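# Cap the marker and leave it on the desk

## Task

Push the cap fully home on the marker so it clicks into place, with the capped marker resting on the desk; then release it and back the hands away. The robot must not tip over or finish leaning, and the result only counts if it stays in place without the robot holding it.

## Robot and tools

Robot: a wheeled cart (differential drive, no sideways motion) with a pan/tilt head camera and two five-joint arms (left_arm, right_arm), each ending in a jaw gripper with one fixed and one swinging jaw and a wrist camera. The cart footprint is 0.53 m wide and spans x = -0.35 to 0.07 m. Arm pan axes sit at x = -0.060, y = +0.155 (left) and -0.155 (right); the shoulder is 0.03 m out from that axis and 0.89 m high. Links: upper arm 0.116, forearm 0.135, hand 0.162 m. The fixed-jaw tip reaches about 0.44 m from its pan axis and cannot go below about 0.55 m above the floor.

Frames: the base frame has its origin on the floor between the drive wheels, x ahead, y to the left, z up. left_hand and right_hand in results are the fixed-jaw tip positions in this frame; a held object sits next to that tip on the swinging-jaw side. Hand axes: z along the fingers, y from swinging jaw toward fixed jaw. base_odometry is relative to where the base started in the scene, counts wheel rotation only (slip looks like travel), and heading is positive leftward within -3.142..3.142.

execute_actions: argument actions is a list holding one action or nothing (empty list = just report state and pictures). An action may carry base, joints, or both; they start together. base holds exactly one key: translate_m, a straight drive offset in metres from the current base position, positive forward, -1.4 to 1.4; or rotate_rad, an on-the-spot turn offset in radians, positive counter-clockwise from above, -3.2 to 3.2. joints is a map from joint name to an absolute target angle in radians: head_pan_rad (-3.2..3.2, 0 ahead, + left), head_tilt_rad (-0.76..1.45, 0 level, + down), and for each arm prefix left_arm_ / right_arm_: shoulder_pan_rad (-1.919..1.919), shoulder_lift_rad (-1.745..1.745), elbow_flex_rad (-1.69..1.58), wrist_flex_rad (-1.658..1.658), wrist_roll_rad (-2.743..2.841), gripper_rad (0..1.919). Joints you omit may keep driving to an earlier target. Unknown keys or out-of-range numbers reject the whole call. cameras optionally lists head_camera, left_wrist_camera, right_wrist_camera or all; omitted/null means all, [] means none; images are captured at the end of the call, in the order given by the pictures line.

Joint meaning: shoulder_pan 0 points the left arm leftward and the right arm rightward; positive swings either clockwise viewed from above; straight ahead is +1.571 (left) and -1.571 (right). With lift, elbow and wrist_flex all 0 the upper arm stands nearly upright (tilted 0.24 rad outward) and forearm and fingers are horizontal; positive values bend downward, and their sum is the finger angle below horizontal (1.571 = pointing down, possible only with the forearm no more than 0.08 rad above level). wrist_roll -1.522: jaws close across the arm plane, fixed jaw on the left looking outward; 1.619: fixed jaw on the right; 0.049: closing within the plane, fixed jaw below (level fingers) or toward the pan axis (fingers down). Tip gap versus gripper angle: 0 -> 0.003 m, 0.3 -> 0.026, 0.6 -> 0.049, 1 -> 0.076, 1.919 -> 0.106. The hand body bulges about 0.08 m above level fingers when the fixed jaw is on the left and below them when on the right, so use the left setting above furniture. To grip, command an angle up to 0.2 rad under the contact angle; going lower barely adds force and may trip the jaw.

Stowed pose: left shoulder_pan -1.75, shoulder_lift 0.05, elbow_flex 1.35, wrist_flex -1.55, wrist_roll -1.52; right identical except shoulder_pan 1.75. Stow in two steps (wrist_flex and wrist_roll first, then the other three) and, when leaving stow, don't move the wrist first, or the hand may jam on the cart. Turning in place with stowed arms needs 0.44 m clear radius; turning or reversing next to a desk can snag the cart's back and topple the robot.

Results: joint_positions (readings, slightly noisy, so hand positions can be off by centimetres per arm), left_hand, right_hand, base_odometry, base_status and joint_status per motion: done, off_target (resting away from target, maybe still pushing: load, obstruction or tripped motor), time_out (target dropped, holding). A gripper holding something shows off_target. joint command not followed (with a cause line) means a self-collision check refused that arm's targets; affected joints show not_followed and may be retried on later actions until you send acceptable targets. on_its_own describes motion you did not command. MOTOR HOT warns from 55 °C; an OVER-TEMPERATURE FAULT at 70 °C halts that arm, limp under load until cool, with limit_stop_at_motor_heat on its keys; resend targets afterward. A reported stop cancels the rest of that reply's motion calls.

Sag: loaded joints settle off target in the direction of gravity; offset the next target by that amount upward. Overload: a joint held more than about 0.30 rad from its target for about 2 s trips to 20% torque silently; the sim keeps running while you think, with the last command held. Reset by waiting until it settles, then commanding 0.2 rad from the reading on the side away from the tripping target (or 0.04 past the range end; a jaw uses the end). Set a blocked joint's target to its reading to stop it pushing. Payload roughly 0.4 kg per hand at full reach, 0.7 kg close in.

wait: seconds 0 to 10, commands nothing, returns state and images. zoom_image: camera name and region [x0, y0, x1, y1] in pixels from the top-left of that camera's latest full image, at most 504 by 504. read_manual: section "licences" returns URDF licence texts. finished_scene: scene number, ends the scene permanently and reports success.

Avoid: arms or hands colliding or pressing on each other, hard pulls or pushes (especially pulling on things in front) that tip the cart, dropping or slamming the marker or cap, and leaving anything held up only by the robot.

Each tool is called after "Request:" as a command line: name --argument value for each argument, lists and objects as JSON in quotes; but a table of rows of numbers goes row by row, as --pt "numbers of a row", without its own name.

## Session

Request:
execute_actions --actions '[]'

Scene clock: 0.00 s.
base_odometry: x=+0.000 y=+0.000 heading=+0.000 (m, m, rad; odometry frame)
base_status: not commanded
joint_positions: head_pan_rad=-0.026 head_tilt_rad=+0.031 left_arm_shoulder_pan_rad=-1.731 left_arm_shoulder_lift_rad=+0.094 left_arm_elbow_flex_rad=+1.306 left_arm_wrist_flex_rad=-1.593 left_arm_wrist_roll_rad=-1.531 left_arm_gripper_rad=+1.920 right_arm_shoulder_pan_rad=+1.725 right_arm_shoulder_lift_rad=+0.003 right_arm_elbow_flex_rad=+1.304 right_arm_wrist_flex_rad=-1.484 right_arm_wrist_roll_rad=-1.545 right_arm_gripper_rad=+1.920
joint_status: not commanded
left_hand: x=-0.3100 y=+0.1069 z=+0.9021 quat_wxyz=(-0.065, -0.634, -0.048, +0.769) (m; base frame)
right_hand: x=-0.3151 y=-0.1231 z=+0.9058 quat_wxyz=(-0.051, +0.639, -0.057, -0.765) (m; base frame)
pictures: head_camera, left_wrist_camera, right_wrist_camera
Images, in order (width x height): head_camera 644x476, left_wrist_camera 644x476, right_wrist_camera 644x476.

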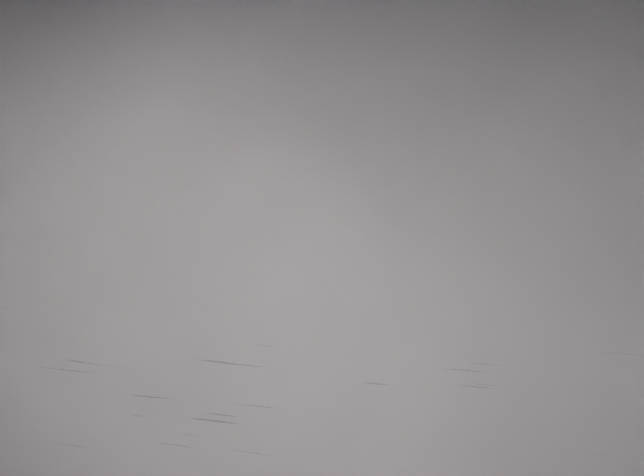

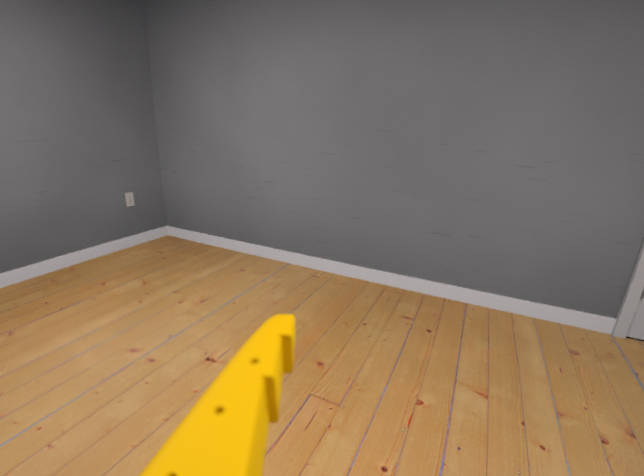

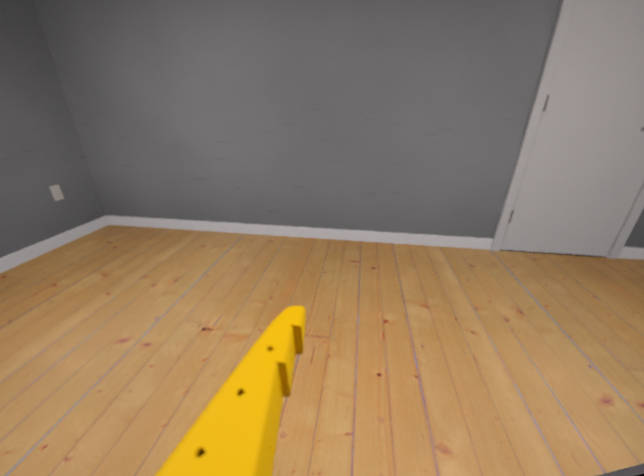

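Request:
execute_actions --actions '[{"joints":{"head_tilt_rad":0.8}}]' --cameras '["head_camera"]'

Scene clock: 3.00 s.
base_odometry: x=+0.000 y=+0.000 heading=+0.000 (m, m, rad; odometry frame)
base_status: not commanded
joint_positions: head_pan_rad=-0.026 head_tilt_rad=+0.795 left_arm_shoulder_pan_rad=-1.731 left_arm_shoulder_lift_rad=+0.094 left_arm_elbow_flex_rad=+1.306 left_arm_wrist_flex_rad=-1.593 left_arm_wrist_roll_rad=-1.531 left_arm_gripper_rad=+1.920 right_arm_shoulder_pan_rad=+1.725 right_arm_shoulder_lift_rad=+0.003 right_arm_elbow_flex_rad=+1.304 right_arm_wrist_flex_rad=-1.484 right_arm_wrist_roll_rad=-1.545 right_arm_gripper_rad=+1.920
joint_status: all done
left_hand: x=-0.3100 y=+0.1069 z=+0.9021 quat_wxyz=(-0.065, -0.634, -0.048, +0.769) (m; base frame)
right_hand: x=-0.3151 y=-0.1231 z=+0.9058 quat_wxyz=(-0.051, +0.639, -0.057, -0.765) (m; base frame)
pictures: head_camera
Images, in order (width x height): head_camera 644x476.

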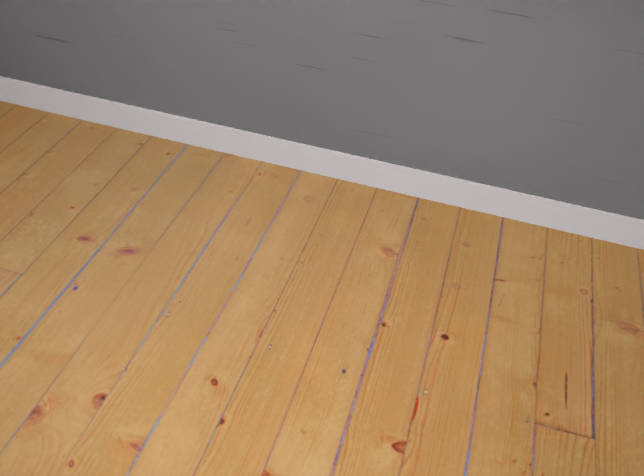

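Request:
execute_actions --actions '[{"joints":{"head_tilt_rad":0.5,"head_pan_rad":1.2}}]' --cameras '["head_camera"]'

Request:
execute_actions --actions '[{"joints":{"head_tilt_rad":0.5,"head_pan_rad":-1.2}}]' --cameras '["head_camera"]'

Scene clock: 7.60 s.
base_odometry: x=+0.000 y=+0.000 heading=+0.000 (m, m, rad; odometry frame)
base_status: not commanded
joint_positions: head_pan_rad=+1.190 head_tilt_rad=+0.514 left_arm_shoulder_pan_rad=-1.731 left_arm_shoulder_lift_rad=+0.094 left_arm_elbow_flex_rad=+1.306 left_arm_wrist_flex_rad=-1.593 left_arm_wrist_roll_rad=-1.531 left_arm_gripper_rad=+1.920 right_arm_shoulder_pan_rad=+1.725 right_arm_shoulder_lift_rad=+0.003 right_arm_elbow_flex_rad=+1.304 right_arm_wrist_flex_rad=-1.484 right_arm_wrist_roll_rad=-1.545 right_arm_gripper_rad=+1.920
joint_status: all done
left_hand: x=-0.3100 y=+0.1069 z=+0.9021 quat_wxyz=(-0.065, -0.634, -0.048, +0.769) (m; base frame)
right_hand: x=-0.3151 y=-0.1231 z=+0.9058 quat_wxyz=(-0.051, +0.639, -0.057, -0.765) (m; base frame)
pictures: head_camera
Images, in order (width x height): head_camera 644x476.

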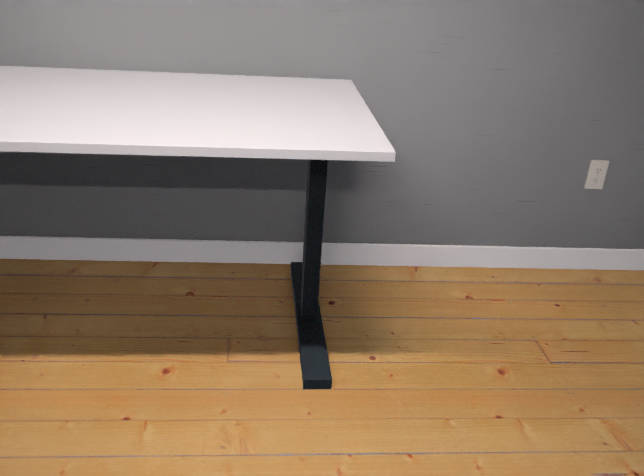

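Scene clock: 10.00 s.
base_odometry: x=+0.000 y=+0.000 heading=+0.000 (m, m, rad; odometry frame)
base_status: not commanded
joint_positions: head_pan_rad=-1.190 head_tilt_rad=+0.514 left_arm_shoulder_pan_rad=-1.731 left_arm_shoulder_lift_rad=+0.094 left_arm_elbow_flex_rad=+1.306 left_arm_wrist_flex_rad=-1.593 left_arm_wrist_roll_rad=-1.531 left_arm_gripper_rad=+1.920 right_arm_shoulder_pan_rad=+1.725 right_arm_shoulder_lift_rad=+0.003 right_arm_elbow_flex_rad=+1.304 right_arm_wrist_flex_rad=-1.484 right_arm_wrist_roll_rad=-1.545 right_arm_gripper_rad=+1.920
joint_status: all done
left_hand: x=-0.3100 y=+0.1069 z=+0.9021 quat_wxyz=(-0.065, -0.634, -0.048, +0.769) (m; base frame)
right_hand: x=-0.3151 y=-0.1231 z=+0.9058 quat_wxyz=(-0.051, +0.639, -0.057, -0.765) (m; base frame)
pictures: head_camera
Images, in order (width x height): head_camera 644x476.

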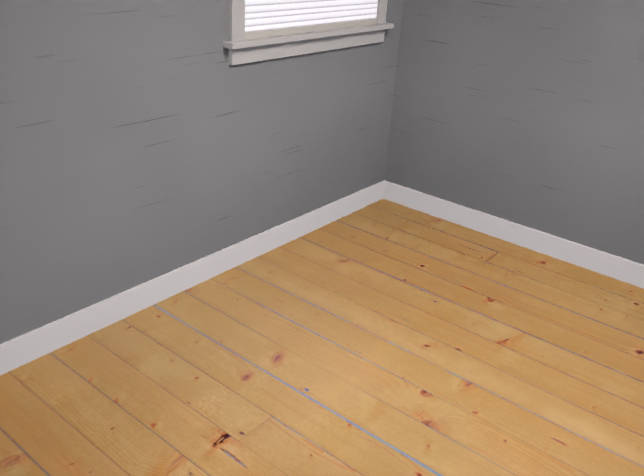

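Request:
execute_actions --actions '[{"base":{"rotate_rad":1.8},"joints":{"head_tilt_rad":0.4,"head_pan_rad":0}}]' --cameras '["head_camera"]'

Scene clock: 15.03 s.
base_odometry: x=-0.001 y=+0.000 heading=+1.799 (m, m, rad; odometry frame)
base_status: done
joint_positions: head_pan_rad=-0.010 head_tilt_rad=+0.413 left_arm_shoulder_pan_rad=-1.731 left_arm_shoulder_lift_rad=+0.094 left_arm_elbow_flex_rad=+1.306 left_arm_wrist_flex_rad=-1.593 left_arm_wrist_roll_rad=-1.531 left_arm_gripper_rad=+1.920 right_arm_shoulder_pan_rad=+1.725 right_arm_shoulder_lift_rad=+0.003 right_arm_elbow_flex_rad=+1.304 right_arm_wrist_flex_rad=-1.484 right_arm_wrist_roll_rad=-1.545 right_arm_gripper_rad=+1.920
joint_status: all done
left_hand: x=-0.3100 y=+0.1069 z=+0.9021 quat_wxyz=(-0.065, -0.634, -0.048, +0.769) (m; base frame)
right_hand: x=-0.3151 y=-0.1231 z=+0.9058 quat_wxyz=(-0.051, +0.639, -0.057, -0.765) (m; base frame)
pictures: head_camera
Images, in order (width x height): head_camera 644x476.

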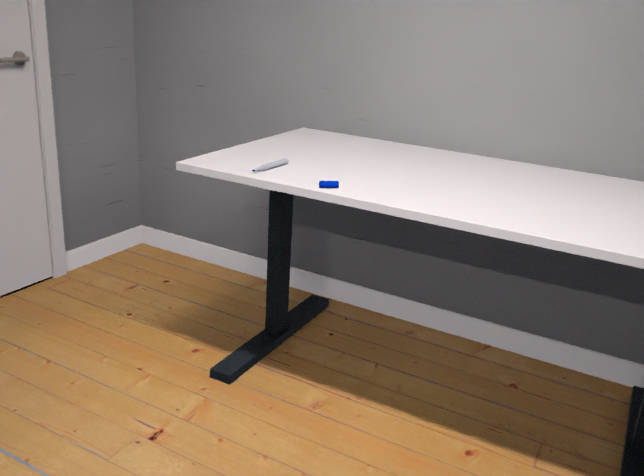

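Request:
execute_actions --actions '[{"base":{"rotate_rad":0.42}}]' --cameras '[]'

Request:
execute_actions --actions '[{"base":{"translate_m":1.0},"joints":{"head_tilt_rad":0.6,"head_pan_rad":-1.0}}]' --cameras '["head_camera"]'

Scene clock: 24.53 s.
base_odometry: x=-0.001 y=-0.001 heading=+2.219 (m, m, rad; odometry frame)
base_status: done
joint_positions: head_pan_rad=-0.010 head_tilt_rad=+0.413 left_arm_shoulder_pan_rad=-1.731 left_arm_shoulder_lift_rad=+0.094 left_arm_elbow_flex_rad=+1.306 left_arm_wrist_flex_rad=-1.593 left_arm_wrist_roll_rad=-1.531 left_arm_gripper_rad=+1.920 right_arm_shoulder_pan_rad=+1.725 right_arm_shoulder_lift_rad=+0.003 right_arm_elbow_flex_rad=+1.304 right_arm_wrist_flex_rad=-1.484 right_arm_wrist_roll_rad=-1.545 right_arm_gripper_rad=+1.920
joint_status: not commanded
left_hand: x=-0.3100 y=+0.1069 z=+0.9021 quat_wxyz=(-0.065, -0.634, -0.048, +0.769) (m; base frame)
right_hand: x=-0.3151 y=-0.1231 z=+0.9058 quat_wxyz=(-0.051, +0.639, -0.057, -0.765) (m; base frame)
pictures: none
No camera images: the call's "cameras" was empty. Leave "cameras" out to get every camera's image.

Scene clock: 30.37 s.
base_odometry: x=-0.606 y=+0.795 heading=+2.219 (m, m, rad; odometry frame)
base_status: done
joint_positions: head_pan_rad=-0.990 head_tilt_rad=+0.594 left_arm_shoulder_pan_rad=-1.731 left_arm_shoulder_lift_rad=+0.094 left_arm_elbow_flex_rad=+1.306 left_arm_wrist_flex_rad=-1.593 left_arm_wrist_roll_rad=-1.531 left_arm_gripper_rad=+1.920 right_arm_shoulder_pan_rad=+1.725 right_arm_shoulder_lift_rad=+0.003 right_arm_elbow_flex_rad=+1.304 right_arm_wrist_flex_rad=-1.484 right_arm_wrist_roll_rad=-1.545 right_arm_gripper_rad=+1.920
joint_status: all done
left_hand: x=-0.3100 y=+0.1069 z=+0.9021 quat_wxyz=(-0.065, -0.634, -0.048, +0.769) (m; base frame)
right_hand: x=-0.3151 y=-0.1231 z=+0.9058 quat_wxyz=(-0.051, +0.639, -0.057, -0.765) (m; base frame)
pictures: head_camera
Images, in order (width x height): head_camera 644x476.

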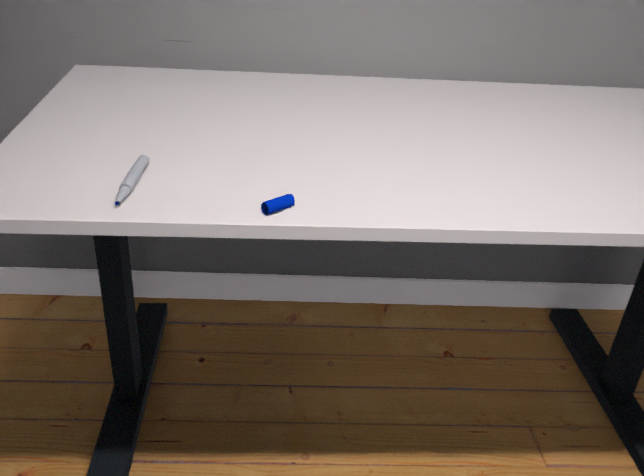

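Request:
execute_actions --actions '[{"base":{"translate_m":0.17}}]' --cameras '[]'

Request:
execute_actions --actions '[{"base":{"rotate_rad":-1.03},"joints":{"head_tilt_rad":0.7,"head_pan_rad":0}}]' --cameras '["head_camera"]'

Scene clock: 53.50 s.
base_odometry: x=-0.708 y=+0.931 heading=+2.219 (m, m, rad; odometry frame)
base_status: done
joint_positions: head_pan_rad=-0.990 head_tilt_rad=+0.594 left_arm_shoulder_pan_rad=-1.731 left_arm_shoulder_lift_rad=+0.094 left_arm_elbow_flex_rad=+1.306 left_arm_wrist_flex_rad=-1.593 left_arm_wrist_roll_rad=-1.531 left_arm_gripper_rad=+1.920 right_arm_shoulder_pan_rad=+1.725 right_arm_shoulder_lift_rad=+0.003 right_arm_elbow_flex_rad=+1.304 right_arm_wrist_flex_rad=-1.484 right_arm_wrist_roll_rad=-1.545 right_arm_gripper_rad=+1.920
joint_status: not commanded
left_hand: x=-0.3100 y=+0.1069 z=+0.9021 quat_wxyz=(-0.065, -0.634, -0.048, +0.769) (m; base frame)
right_hand: x=-0.3151 y=-0.1231 z=+0.9058 quat_wxyz=(-0.051, +0.639, -0.057, -0.765) (m; base frame)
pictures: none
No camera images: the call's "cameras" was empty. Leave "cameras" out to get every camera's image.

Scene clock: 55.50 s.
base_odometry: x=-0.708 y=+0.930 heading=+1.189 (m, m, rad; odometry frame)
base_status: done
joint_positions: head_pan_rad=-0.010 head_tilt_rad=+0.694 left_arm_shoulder_pan_rad=-1.731 left_arm_shoulder_lift_rad=+0.094 left_arm_elbow_flex_rad=+1.306 left_arm_wrist_flex_rad=-1.593 left_arm_wrist_roll_rad=-1.531 left_arm_gripper_rad=+1.920 right_arm_shoulder_pan_rad=+1.725 right_arm_shoulder_lift_rad=+0.003 right_arm_elbow_flex_rad=+1.304 right_arm_wrist_flex_rad=-1.484 right_arm_wrist_roll_rad=-1.545 right_arm_gripper_rad=+1.920
joint_status: all done
left_hand: x=-0.3100 y=+0.1069 z=+0.9021 quat_wxyz=(-0.065, -0.634, -0.048, +0.769) (m; base frame)
right_hand: x=-0.3151 y=-0.1231 z=+0.9058 quat_wxyz=(-0.051, +0.639, -0.057, -0.765) (m; base frame)
pictures: head_camera
Images, in order (width x height): head_camera 644x476.

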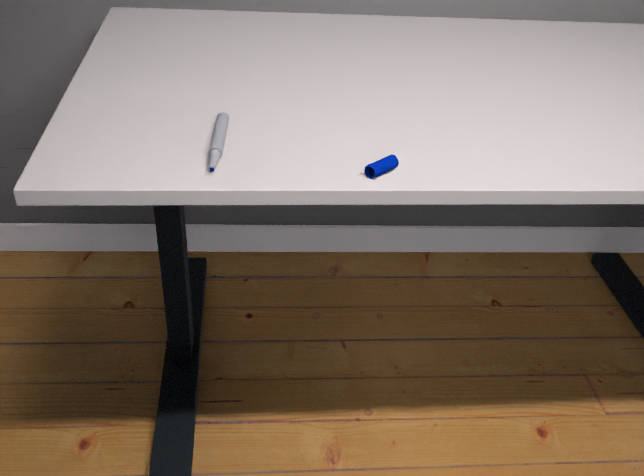

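Request:
execute_actions --actions '[{"joints":{"left_arm_shoulder_pan_rad":1.57,"left_arm_shoulder_lift_rad":0.0,"left_arm_elbow_flex_rad":0.0,"right_arm_shoulder_pan_rad":-1.57,"right_arm_shoulder_lift_rad":0.0,"right_arm_elbow_flex_rad":0.0}}]' --cameras '[]'

Request:
execute_actions --actions '[{"base":{"translate_m":0.3},"joints":{"left_arm_wrist_flex_rad":1.5,"right_arm_wrist_flex_rad":1.5,"left_arm_gripper_rad":0.6,"right_arm_gripper_rad":0.6,"head_tilt_rad":1.0}}]'

Scene clock: 63.33 s.
base_odometry: x=-0.708 y=+0.930 heading=+1.189 (m, m, rad; odometry frame)
base_status: not commanded
joint_positions: head_pan_rad=-0.010 head_tilt_rad=+0.694 left_arm_shoulder_pan_rad=+1.558 left_arm_shoulder_lift_rad=+0.034 left_arm_elbow_flex_rad=+0.035 left_arm_wrist_flex_rad=-1.593 left_arm_wrist_roll_rad=-1.531 left_arm_gripper_rad=+1.920 right_arm_shoulder_pan_rad=-1.559 right_arm_shoulder_lift_rad=+0.009 right_arm_elbow_flex_rad=+0.036 right_arm_wrist_flex_rad=-1.484 right_arm_wrist_roll_rad=-1.545 right_arm_gripper_rad=+1.920
joint_status: all done
left_hand: x=+0.1446 y=+0.1653 z=+1.1619 quat_wxyz=(+1.000, +0.000, +0.023, +0.011) (m; base frame)
right_hand: x=+0.1556 y=-0.1499 z=+1.1646 quat_wxyz=(+0.998, +0.001, +0.066, +0.005) (m; base frame)
pictures: none
No camera images: the call's "cameras" was empty. Leave "cameras" out to get every camera's image.

Scene clock: 66.10 s.
base_odometry: x=-0.596 y=+1.209 heading=+1.187 (m, m, rad; odometry frame)
base_status: done
joint_positions: head_pan_rad=-0.010 head_tilt_rad=+0.995 left_arm_shoulder_pan_rad=+1.558 left_arm_shoulder_lift_rad=+0.034 left_arm_elbow_flex_rad=+0.035 left_arm_wrist_flex_rad=+1.489 left_arm_wrist_roll_rad=-1.531 left_arm_gripper_rad=+0.609 right_arm_shoulder_pan_rad=-1.559 right_arm_shoulder_lift_rad=+0.013 right_arm_elbow_flex_rad=+0.034 right_arm_wrist_flex_rad=+1.494 right_arm_wrist_roll_rad=-1.545 right_arm_gripper_rad=+0.608
joint_status: all done
left_hand: x=+0.1390 y=+0.1652 z=+0.8410 quat_wxyz=(+0.007, -0.002, +1.000, +0.000) (m; base frame)
right_hand: x=+0.1396 y=-0.1497 z=+0.8445 quat_wxyz=(+0.015, +0.017, +1.000, +0.000) (m; base frame)
pictures: head_camera, left_wrist_camera, right_wrist_camera
Images, in order (width x height): head_camera 644x476, left_wrist_camera 644x476, right_wrist_camera 644x476.

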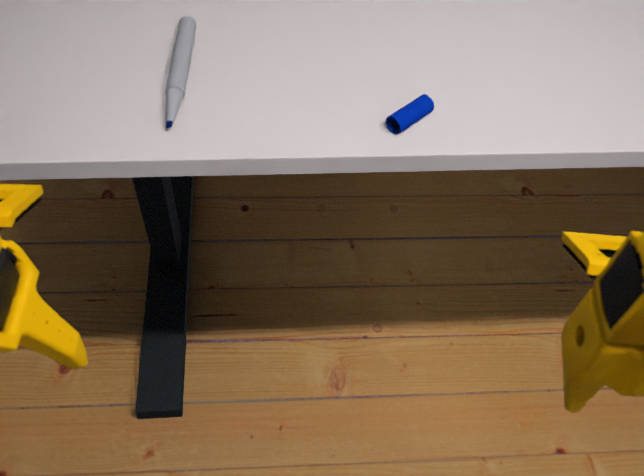

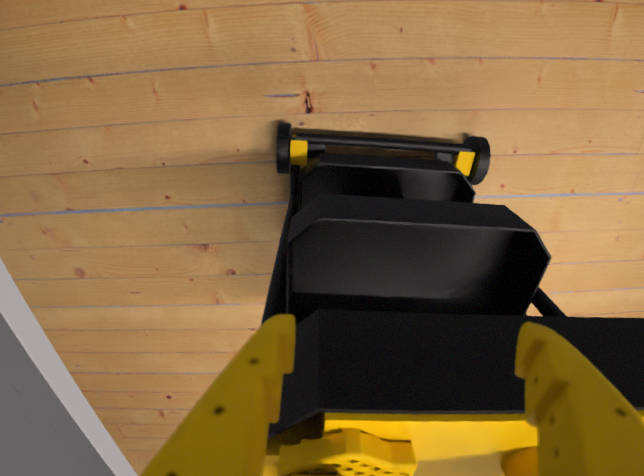

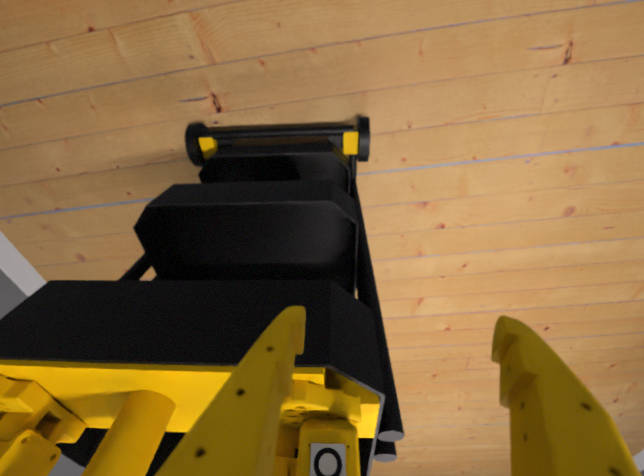

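Request:
execute_actions --actions '[{"base":{"translate_m":0.2},"joints":{"head_tilt_rad":1.2}}]'

Scene clock: 77.97 s.
base_odometry: x=-0.521 y=+1.394 heading=+1.187 (m, m, rad; odometry frame)
base_status: done
joint_positions: head_pan_rad=-0.010 head_tilt_rad=+1.195 left_arm_shoulder_pan_rad=+1.558 left_arm_shoulder_lift_rad=+0.034 left_arm_elbow_flex_rad=+0.035 left_arm_wrist_flex_rad=+1.489 left_arm_wrist_roll_rad=-1.531 left_arm_gripper_rad=+0.609 right_arm_shoulder_pan_rad=-1.559 right_arm_shoulder_lift_rad=+0.013 right_arm_elbow_flex_rad=+0.034 right_arm_wrist_flex_rad=+1.494 right_arm_wrist_roll_rad=-1.545 right_arm_gripper_rad=+0.608
joint_status: all done
left_hand: x=+0.1390 y=+0.1652 z=+0.8410 quat_wxyz=(+0.007, -0.002, +1.000, +0.000) (m; base frame)
right_hand: x=+0.1396 y=-0.1497 z=+0.8445 quat_wxyz=(+0.015, +0.017, +1.000, +0.000) (m; base frame)
pictures: head_camera, left_wrist_camera, right_wrist_camera
Images, in order (width x height): head_camera 644x476, left_wrist_camera 644x476, right_wrist_camera 644x476.

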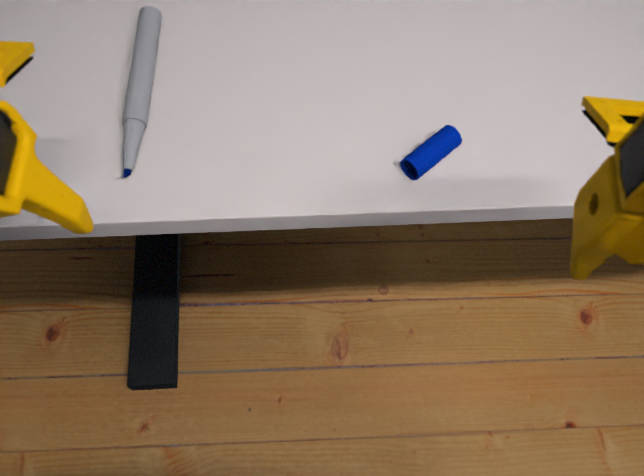

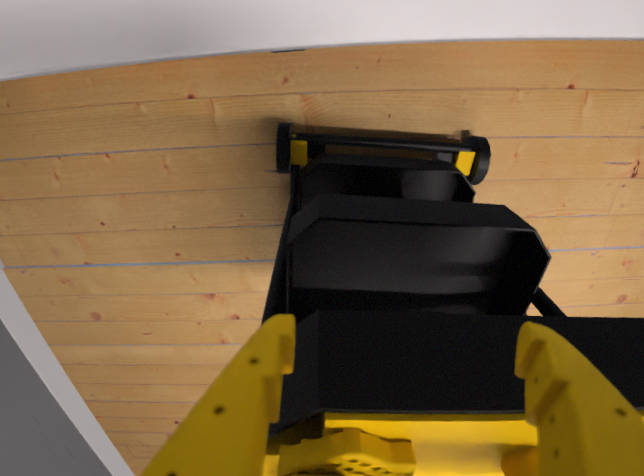

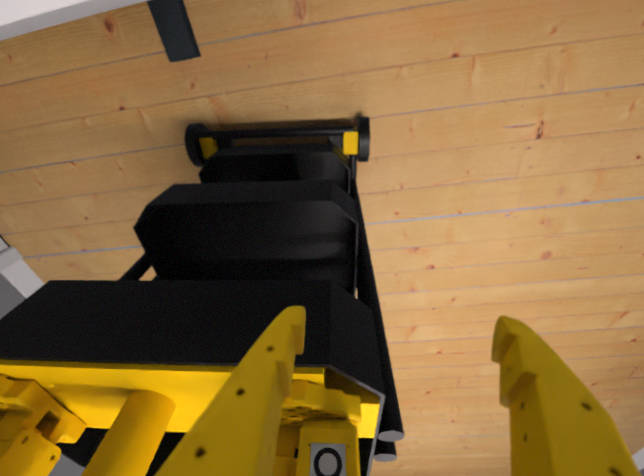

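Request:
execute_actions --actions '[{"base":{"translate_m":0.11},"joints":{"head_tilt_rad":1.25}}]'

Scene clock: 101.23 s.
base_odometry: x=-0.479 y=+1.496 heading=+1.187 (m, m, rad; odometry frame)
base_status: done
joint_positions: head_pan_rad=-0.010 head_tilt_rad=+1.245 left_arm_shoulder_pan_rad=+1.558 left_arm_shoulder_lift_rad=+0.034 left_arm_elbow_flex_rad=+0.035 left_arm_wrist_flex_rad=+1.489 left_arm_wrist_roll_rad=-1.531 left_arm_gripper_rad=+0.609 right_arm_shoulder_pan_rad=-1.559 right_arm_shoulder_lift_rad=+0.013 right_arm_elbow_flex_rad=+0.034 right_arm_wrist_flex_rad=+1.494 right_arm_wrist_roll_rad=-1.545 right_arm_gripper_rad=+0.608
joint_status: all done
left_hand: x=+0.1390 y=+0.1652 z=+0.8410 quat_wxyz=(+0.007, -0.002, +1.000, +0.000) (m; base frame)
right_hand: x=+0.1396 y=-0.1497 z=+0.8445 quat_wxyz=(+0.015, +0.017, +1.000, +0.000) (m; base frame)
pictures: head_camera, left_wrist_camera, right_wrist_camera
Images, in order (width x height): head_camera 644x476, left_wrist_camera 644x476, right_wrist_camera 644x476.

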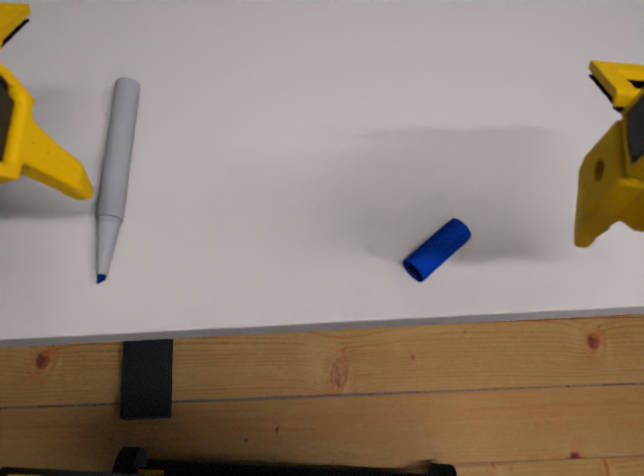

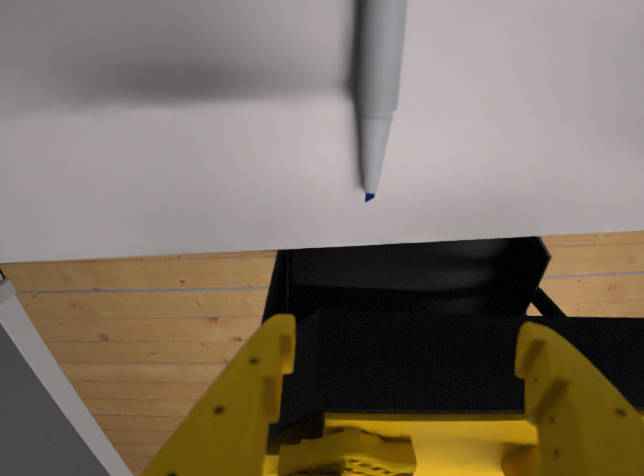

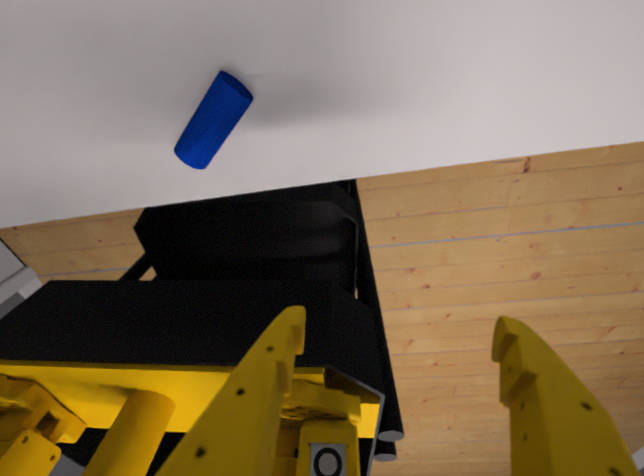

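Request:
execute_actions --actions '[{"joints":{"left_arm_shoulder_pan_rad":1.63,"left_arm_shoulder_lift_rad":0.85,"left_arm_elbow_flex_rad":-0.84,"left_arm_wrist_flex_rad":1.515,"left_arm_wrist_roll_rad":-1.47,"head_pan_rad":0.3,"head_tilt_rad":1.1}}]' --cameras '["head_camera","left_wrist_camera"]'

Scene clock: 110.60 s.
base_odometry: x=-0.479 y=+1.496 heading=+1.187 (m, m, rad; odometry frame)
base_status: not commanded
joint_positions: head_pan_rad=+0.290 head_tilt_rad=+1.115 left_arm_shoulder_pan_rad=+1.619 left_arm_shoulder_lift_rad=+0.867 left_arm_elbow_flex_rad=-0.803 left_arm_wrist_flex_rad=+1.506 left_arm_wrist_roll_rad=-1.479 left_arm_gripper_rad=+0.609 right_arm_shoulder_pan_rad=-1.559 right_arm_shoulder_lift_rad=+0.013 right_arm_elbow_flex_rad=+0.034 right_arm_wrist_flex_rad=+1.494 right_arm_wrist_roll_rad=-1.545 right_arm_gripper_rad=+0.608
joint_status: all done
left_hand: x=+0.2090 y=+0.1496 z=+0.7816 quat_wxyz=(+0.001, +0.003, +1.000, +0.000) (m; base frame)
right_hand: x=+0.1396 y=-0.1497 z=+0.8445 quat_wxyz=(+0.015, +0.017, +1.000, +0.000) (m; base frame)
pictures: head_camera, left_wrist_camera
Images, in order (width x height): head_camera 644x476, left_wrist_camera 644x476.

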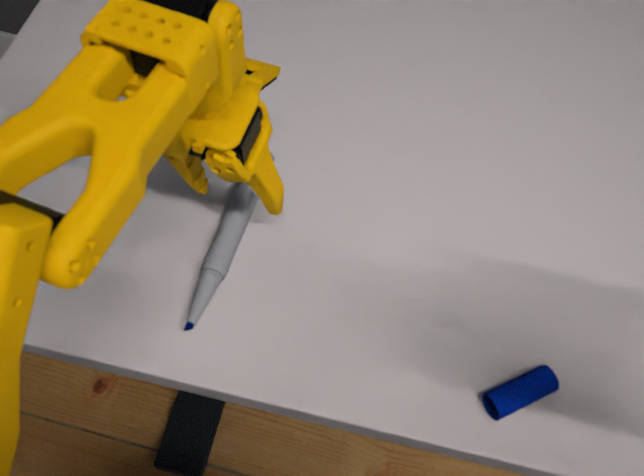

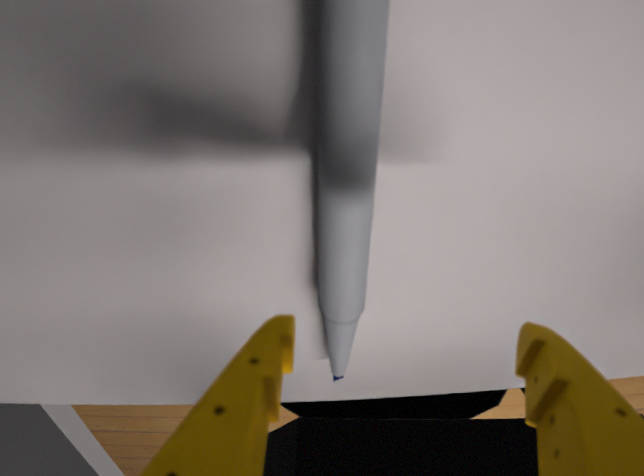

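Request:
execute_actions --actions '[{"joints":{"left_arm_shoulder_pan_rad":1.60,"left_arm_shoulder_lift_rad":0.965,"left_arm_elbow_flex_rad":-0.72,"left_arm_wrist_flex_rad":1.29}}]' --cameras '["head_camera","left_wrist_camera"]'

Scene clock: 118.03 s.
base_odometry: x=-0.479 y=+1.496 heading=+1.187 (m, m, rad; odometry frame)
base_status: not commanded
joint_positions: head_pan_rad=+0.290 head_tilt_rad=+1.115 left_arm_shoulder_pan_rad=+1.612 left_arm_shoulder_lift_rad=+0.982 left_arm_elbow_flex_rad=-0.717 left_arm_wrist_flex_rad=+1.302 left_arm_wrist_roll_rad=-1.479 left_arm_gripper_rad=+0.609 right_arm_shoulder_pan_rad=-1.559 right_arm_shoulder_lift_rad=+0.013 right_arm_elbow_flex_rad=+0.034 right_arm_wrist_flex_rad=+1.494 right_arm_wrist_roll_rad=-1.545 right_arm_gripper_rad=+0.608
joint_status: all done
left_hand: x=+0.2114 y=+0.1516 z=+0.7425 quat_wxyz=(+0.002, -0.001, +1.000, +0.000) (m; base frame)
right_hand: x=+0.1396 y=-0.1497 z=+0.8445 quat_wxyz=(+0.015, +0.017, +1.000, +0.000) (m; base frame)
pictures: head_camera, left_wrist_camera
Images, in order (width x height): head_camera 644x476, left_wrist_camera 644x476.

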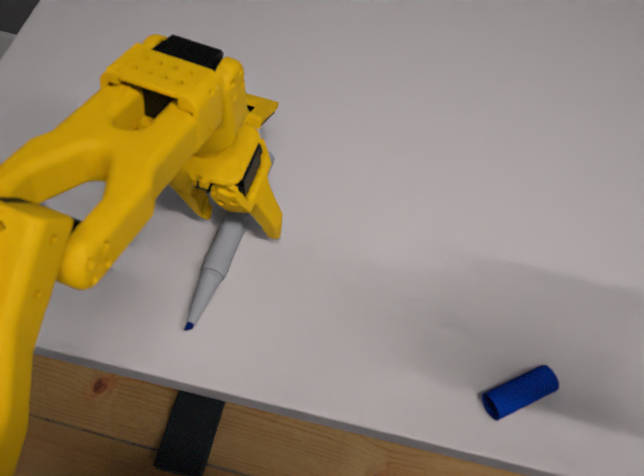

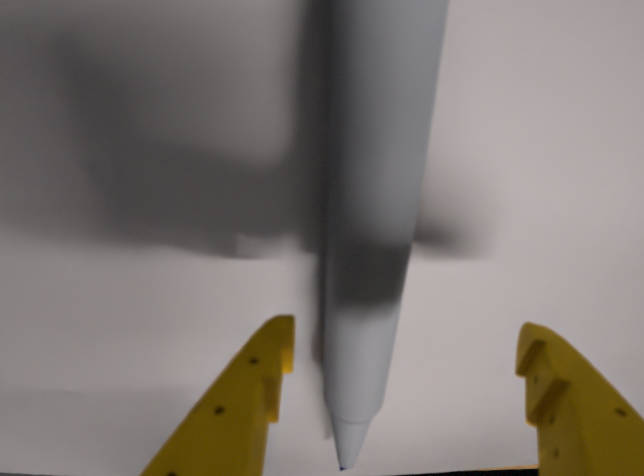

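Request:
execute_actions --actions '[{"joints":{"left_arm_shoulder_lift_rad":1.04,"left_arm_elbow_flex_rad":-0.705,"left_arm_wrist_flex_rad":1.205}}]' --cameras '["left_wrist_camera"]'

Scene clock: 123.10 s.
base_odometry: x=-0.479 y=+1.496 heading=+1.187 (m, m, rad; odometry frame)
base_status: not commanded
joint_positions: head_pan_rad=+0.290 head_tilt_rad=+1.115 left_arm_shoulder_pan_rad=+1.612 left_arm_shoulder_lift_rad=+1.052 left_arm_elbow_flex_rad=-0.703 left_arm_wrist_flex_rad=+1.219 left_arm_wrist_roll_rad=-1.479 left_arm_gripper_rad=+0.609 right_arm_shoulder_pan_rad=-1.559 right_arm_shoulder_lift_rad=+0.013 right_arm_elbow_flex_rad=+0.034 right_arm_wrist_flex_rad=+1.494 right_arm_wrist_roll_rad=-1.545 right_arm_gripper_rad=+0.608
joint_status: all done
left_hand: x=+0.2106 y=+0.1516 z=+0.7237 quat_wxyz=(+0.001, -0.001, +1.000, +0.000) (m; base frame)
right_hand: x=+0.1396 y=-0.1497 z=+0.8445 quat_wxyz=(+0.015, +0.017, +1.000, +0.000) (m; base frame)
pictures: left_wrist_camera
Images, in order (width x height): left_wrist_camera 644x476.

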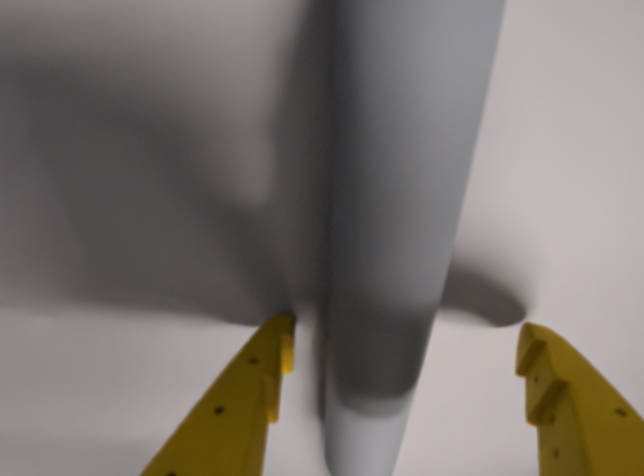

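Request:
execute_actions --actions '[{"joints":{"left_arm_gripper_rad":0.08}}]' --cameras '["left_wrist_camera"]'

Scene clock: 126.53 s.
base_odometry: x=-0.479 y=+1.496 heading=+1.187 (m, m, rad; odometry frame)
base_status: not commanded
joint_positions: head_pan_rad=+0.290 head_tilt_rad=+1.115 left_arm_shoulder_pan_rad=+1.612 left_arm_shoulder_lift_rad=+1.052 left_arm_elbow_flex_rad=-0.703 left_arm_wrist_flex_rad=+1.216 left_arm_wrist_roll_rad=-1.479 left_arm_gripper_rad=+0.207 right_arm_shoulder_pan_rad=-1.559 right_arm_shoulder_lift_rad=+0.013 right_arm_elbow_flex_rad=+0.034 right_arm_wrist_flex_rad=+1.494 right_arm_wrist_roll_rad=-1.545 right_arm_gripper_rad=+0.608
joint_status: left_arm_gripper_rad off_target (ended at +0.207, target +0.080)
left_hand: x=+0.2111 y=+0.1516 z=+0.7237 quat_wxyz=(+0.003, -0.001, +1.000, +0.000) (m; base frame)
right_hand: x=+0.1396 y=-0.1497 z=+0.8445 quat_wxyz=(+0.015, +0.017, +1.000, +0.000) (m; base frame)
pictures: left_wrist_camera
Images, in order (width x height): left_wrist_camera 644x476.

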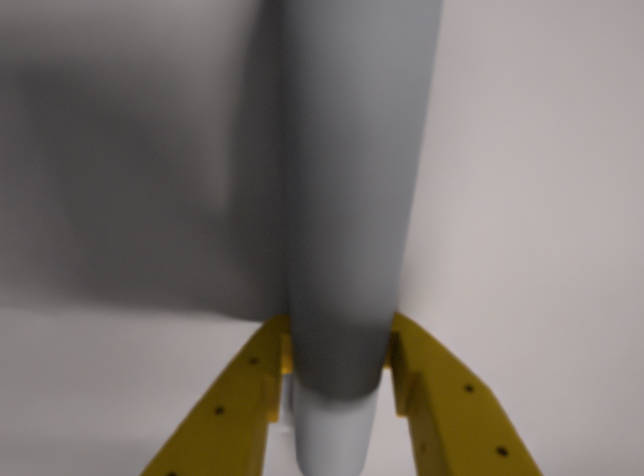

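Request:
execute_actions --actions '[{"joints":{"left_arm_shoulder_lift_rad":0.94,"left_arm_elbow_flex_rad":-0.72,"left_arm_wrist_flex_rad":1.31}}]' --cameras '[]'

Request:
execute_actions --actions '[{"joints":{"left_arm_shoulder_pan_rad":1.89,"left_arm_wrist_roll_rad":0.37,"head_pan_rad":0.0}}]' --cameras '["head_camera","left_wrist_camera"]'

Scene clock: 134.27 s.
base_odometry: x=-0.479 y=+1.496 heading=+1.187 (m, m, rad; odometry frame)
base_status: not commanded
joint_positions: head_pan_rad=+0.290 head_tilt_rad=+1.115 left_arm_shoulder_pan_rad=+1.610 left_arm_shoulder_lift_rad=+0.999 left_arm_elbow_flex_rad=-0.703 left_arm_wrist_flex_rad=+1.299 left_arm_wrist_roll_rad=-1.479 left_arm_gripper_rad=+0.207 right_arm_shoulder_pan_rad=-1.559 right_arm_shoulder_lift_rad=+0.013 right_arm_elbow_flex_rad=+0.034 right_arm_wrist_flex_rad=+1.494 right_arm_wrist_roll_rad=-1.545 right_arm_gripper_rad=+0.608
joint_status: all done
left_hand: x=+0.2066 y=+0.1522 z=+0.7367 quat_wxyz=(-0.012, -0.002, +1.000, +0.000) (m; base frame)
right_hand: x=+0.1396 y=-0.1497 z=+0.8445 quat_wxyz=(+0.015, +0.017, +1.000, +0.000) (m; base frame)
pictures: none
No camera images: the call's "cameras" was empty. Leave "cameras" out to get every camera's image.

Scene clock: 136.43 s.
base_odometry: x=-0.479 y=+1.496 heading=+1.187 (m, m, rad; odometry frame)
base_status: not commanded
joint_positions: head_pan_rad=+0.010 head_tilt_rad=+1.115 left_arm_shoulder_pan_rad=+1.880 left_arm_shoulder_lift_rad=+0.999 left_arm_elbow_flex_rad=-0.703 left_arm_wrist_flex_rad=+1.299 left_arm_wrist_roll_rad=+0.362 left_arm_gripper_rad=+0.207 right_arm_shoulder_pan_rad=-1.559 right_arm_shoulder_lift_rad=+0.013 right_arm_elbow_flex_rad=+0.034 right_arm_wrist_flex_rad=+1.494 right_arm_wrist_roll_rad=-1.545 right_arm_gripper_rad=+0.608
joint_status: all done
left_hand: x=+0.1864 y=+0.0732 z=+0.7368 quat_wxyz=(-0.005, -0.708, +0.706, +0.010) (m; base frame)
right_hand: x=+0.1396 y=-0.1497 z=+0.8445 quat_wxyz=(+0.015, +0.017, +1.000, +0.000) (m; base frame)
pictures: head_camera, left_wrist_camera
Images, in order (width x height): head_camera 644x476, left_wrist_camera 644x476.

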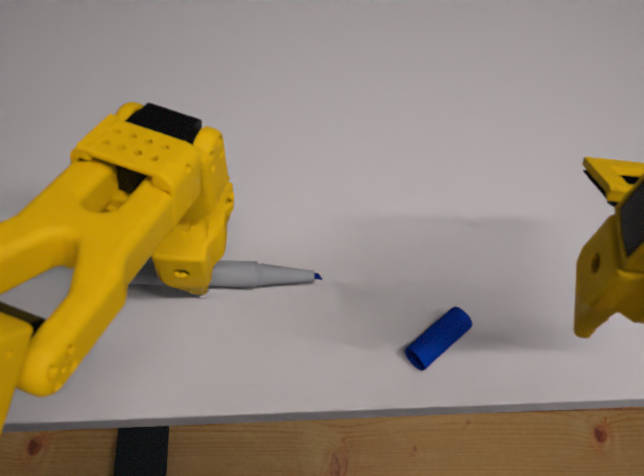

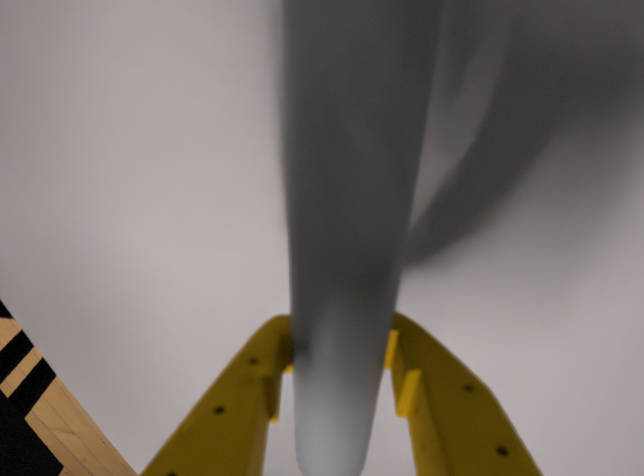

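Request:
execute_actions --actions '[{"joints":{"left_arm_shoulder_lift_rad":1.04,"left_arm_elbow_flex_rad":-0.705,"left_arm_wrist_flex_rad":1.205}}]' --cameras '[]'

Request:
execute_actions --actions '[{"joints":{"left_arm_gripper_rad":0.5}}]' --cameras '["left_wrist_camera"]'

Scene clock: 141.43 s.
base_odometry: x=-0.479 y=+1.496 heading=+1.187 (m, m, rad; odometry frame)
base_status: not commanded
joint_positions: head_pan_rad=+0.010 head_tilt_rad=+1.115 left_arm_shoulder_pan_rad=+1.880 left_arm_shoulder_lift_rad=+1.049 left_arm_elbow_flex_rad=-0.703 left_arm_wrist_flex_rad=+1.220 left_arm_wrist_roll_rad=+0.362 left_arm_gripper_rad=+0.207 right_arm_shoulder_pan_rad=-1.559 right_arm_shoulder_lift_rad=+0.013 right_arm_elbow_flex_rad=+0.034 right_arm_wrist_flex_rad=+1.494 right_arm_wrist_roll_rad=-1.545 right_arm_gripper_rad=+0.608
joint_status: all done
left_hand: x=+0.1905 y=+0.0719 z=+0.7244 quat_wxyz=(+0.001, -0.709, +0.706, -0.002) (m; base frame)
right_hand: x=+0.1396 y=-0.1497 z=+0.8445 quat_wxyz=(+0.015, +0.017, +1.000, +0.000) (m; base frame)
pictures: none
No camera images: the call's "cameras" was empty. Leave "cameras" out to get every camera's image.

Scene clock: 142.17 s.
base_odometry: x=-0.479 y=+1.496 heading=+1.187 (m, m, rad; odometry frame)
base_status: not commanded
joint_positions: head_pan_rad=+0.010 head_tilt_rad=+1.115 left_arm_shoulder_pan_rad=+1.880 left_arm_shoulder_lift_rad=+1.052 left_arm_elbow_flex_rad=-0.703 left_arm_wrist_flex_rad=+1.217 left_arm_wrist_roll_rad=+0.362 left_arm_gripper_rad=+0.489 right_arm_shoulder_pan_rad=-1.559 right_arm_shoulder_lift_rad=+0.013 right_arm_elbow_flex_rad=+0.034 right_arm_wrist_flex_rad=+1.494 right_arm_wrist_roll_rad=-1.545 right_arm_gripper_rad=+0.608
joint_status: all done
left_hand: x=+0.1905 y=+0.0719 z=+0.7237 quat_wxyz=(+0.001, -0.709, +0.706, -0.002) (m; base frame)
right_hand: x=+0.1396 y=-0.1497 z=+0.8445 quat_wxyz=(+0.015, +0.017, +1.000, +0.000) (m; base frame)
pictures: left_wrist_camera
Images, in order (width x height): left_wrist_camera 644x476.

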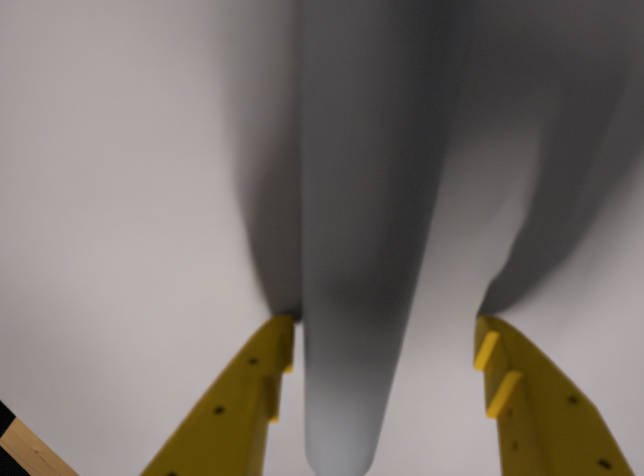

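Request:
execute_actions --actions '[{"joints":{"left_arm_shoulder_pan_rad":1.68,"left_arm_wrist_roll_rad":0.16,"left_arm_shoulder_lift_rad":0.79,"left_arm_elbow_flex_rad":-0.355,"left_arm_wrist_flex_rad":1.065}}]' --cameras '["head_camera","left_wrist_camera"]'

Scene clock: 148.73 s.
base_odometry: x=-0.479 y=+1.496 heading=+1.187 (m, m, rad; odometry frame)
base_status: not commanded
joint_positions: head_pan_rad=+0.010 head_tilt_rad=+1.115 left_arm_shoulder_pan_rad=+1.690 left_arm_shoulder_lift_rad=+0.844 left_arm_elbow_flex_rad=-0.353 left_arm_wrist_flex_rad=+1.078 left_arm_wrist_roll_rad=+0.169 left_arm_gripper_rad=+0.491 right_arm_shoulder_pan_rad=-1.559 right_arm_shoulder_lift_rad=+0.013 right_arm_elbow_flex_rad=+0.034 right_arm_wrist_flex_rad=+1.494 right_arm_wrist_roll_rad=-1.545 right_arm_gripper_rad=+0.608
joint_status: all done
left_hand: x=+0.1853 y=+0.1242 z=+0.7284 quat_wxyz=(+0.001, -0.707, +0.707, -0.001) (m; base frame)
right_hand: x=+0.1396 y=-0.1497 z=+0.8445 quat_wxyz=(+0.015, +0.017, +1.000, +0.000) (m; base frame)
pictures: head_camera, left_wrist_camera
Images, in order (width x height): head_camera 644x476, left_wrist_camera 644x476.

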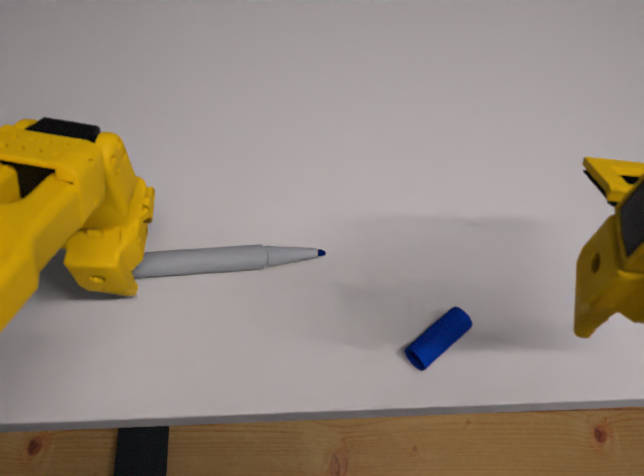

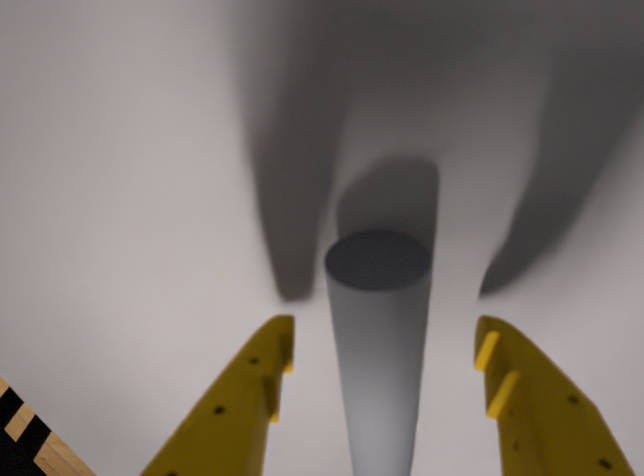

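Request:
execute_actions --actions '[{"joints":{"left_arm_shoulder_lift_rad":0.855,"left_arm_wrist_flex_rad":1.04}}]' --cameras '[]'

Request:
execute_actions --actions '[{"joints":{"left_arm_gripper_rad":0.05,"right_arm_shoulder_pan_rad":-1.80,"right_arm_wrist_roll_rad":0.5,"right_arm_shoulder_lift_rad":0.25,"right_arm_elbow_flex_rad":0.1,"right_arm_wrist_flex_rad":1.2}}]'

Scene clock: 153.43 s.
base_odometry: x=-0.479 y=+1.496 heading=+1.187 (m, m, rad; odometry frame)
base_status: not commanded
joint_positions: head_pan_rad=+0.010 head_tilt_rad=+1.115 left_arm_shoulder_pan_rad=+1.690 left_arm_shoulder_lift_rad=+0.864 left_arm_elbow_flex_rad=-0.353 left_arm_wrist_flex_rad=+1.052 left_arm_wrist_roll_rad=+0.169 left_arm_gripper_rad=+0.491 right_arm_shoulder_pan_rad=-1.559 right_arm_shoulder_lift_rad=+0.013 right_arm_elbow_flex_rad=+0.034 right_arm_wrist_flex_rad=+1.494 right_arm_wrist_roll_rad=-1.545 right_arm_gripper_rad=+0.608
joint_status: all done
left_hand: x=+0.1862 y=+0.1241 z=+0.7239 quat_wxyz=(+0.003, -0.707, +0.707, -0.004) (m; base frame)
right_hand: x=+0.1396 y=-0.1497 z=+0.8445 quat_wxyz=(+0.015, +0.017, +1.000, +0.000) (m; base frame)
pictures: none
No camera images: the call's "cameras" was empty. Leave "cameras" out to get every camera's image.

Scene clock: 155.77 s.
base_odometry: x=-0.479 y=+1.496 heading=+1.187 (m, m, rad; odometry frame)
base_status: not commanded
joint_positions: head_pan_rad=+0.010 head_tilt_rad=+1.115 left_arm_shoulder_pan_rad=+1.690 left_arm_shoulder_lift_rad=+0.864 left_arm_elbow_flex_rad=-0.353 left_arm_wrist_flex_rad=+1.047 left_arm_wrist_roll_rad=+0.167 left_arm_gripper_rad=+0.086 right_arm_shoulder_pan_rad=-1.789 right_arm_shoulder_lift_rad=+0.262 right_arm_elbow_flex_rad=+0.105 right_arm_wrist_flex_rad=+1.207 right_arm_wrist_roll_rad=+0.491 right_arm_gripper_rad=+0.608
joint_status: left_arm_gripper_rad off_target (ended at +0.086, target +0.050); the others done
left_hand: x=+0.1869 y=+0.1241 z=+0.7239 quat_wxyz=(+0.004, -0.707, +0.707, -0.005) (m; base frame)
right_hand: x=+0.1428 y=-0.1139 z=+0.7915 quat_wxyz=(-0.001, -0.898, +0.440, +0.001) (m; base frame)
pictures: head_camera, left_wrist_camera, right_wrist_camera
Images, in order (width x height): head_camera 644x476, left_wrist_camera 644x476, right_wrist_camera 644x476.

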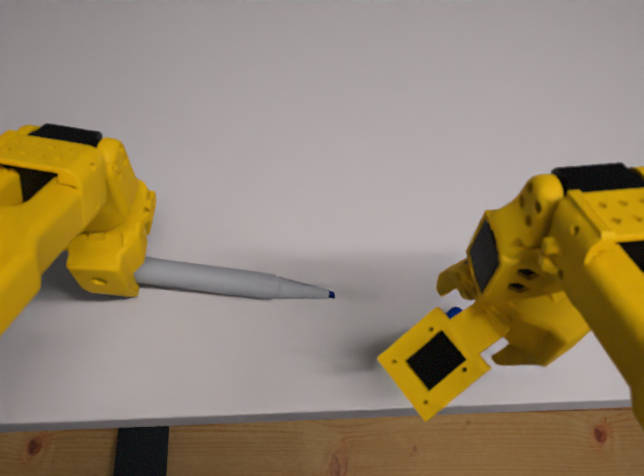

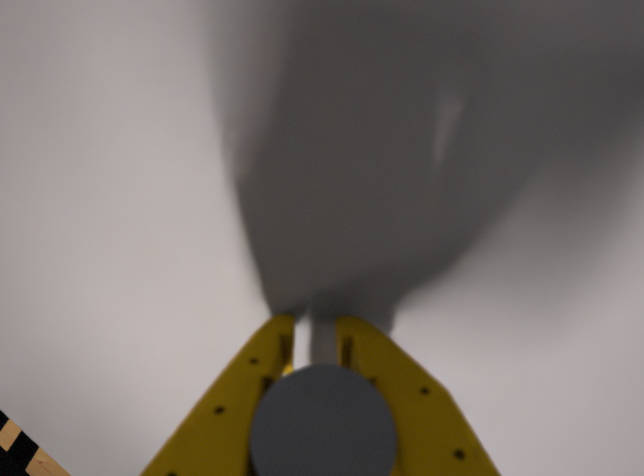

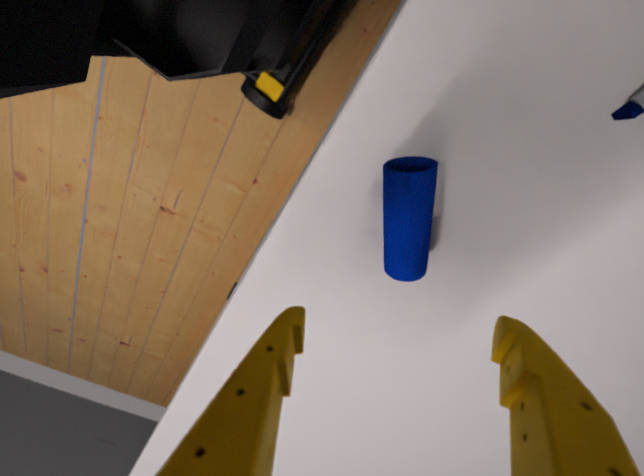

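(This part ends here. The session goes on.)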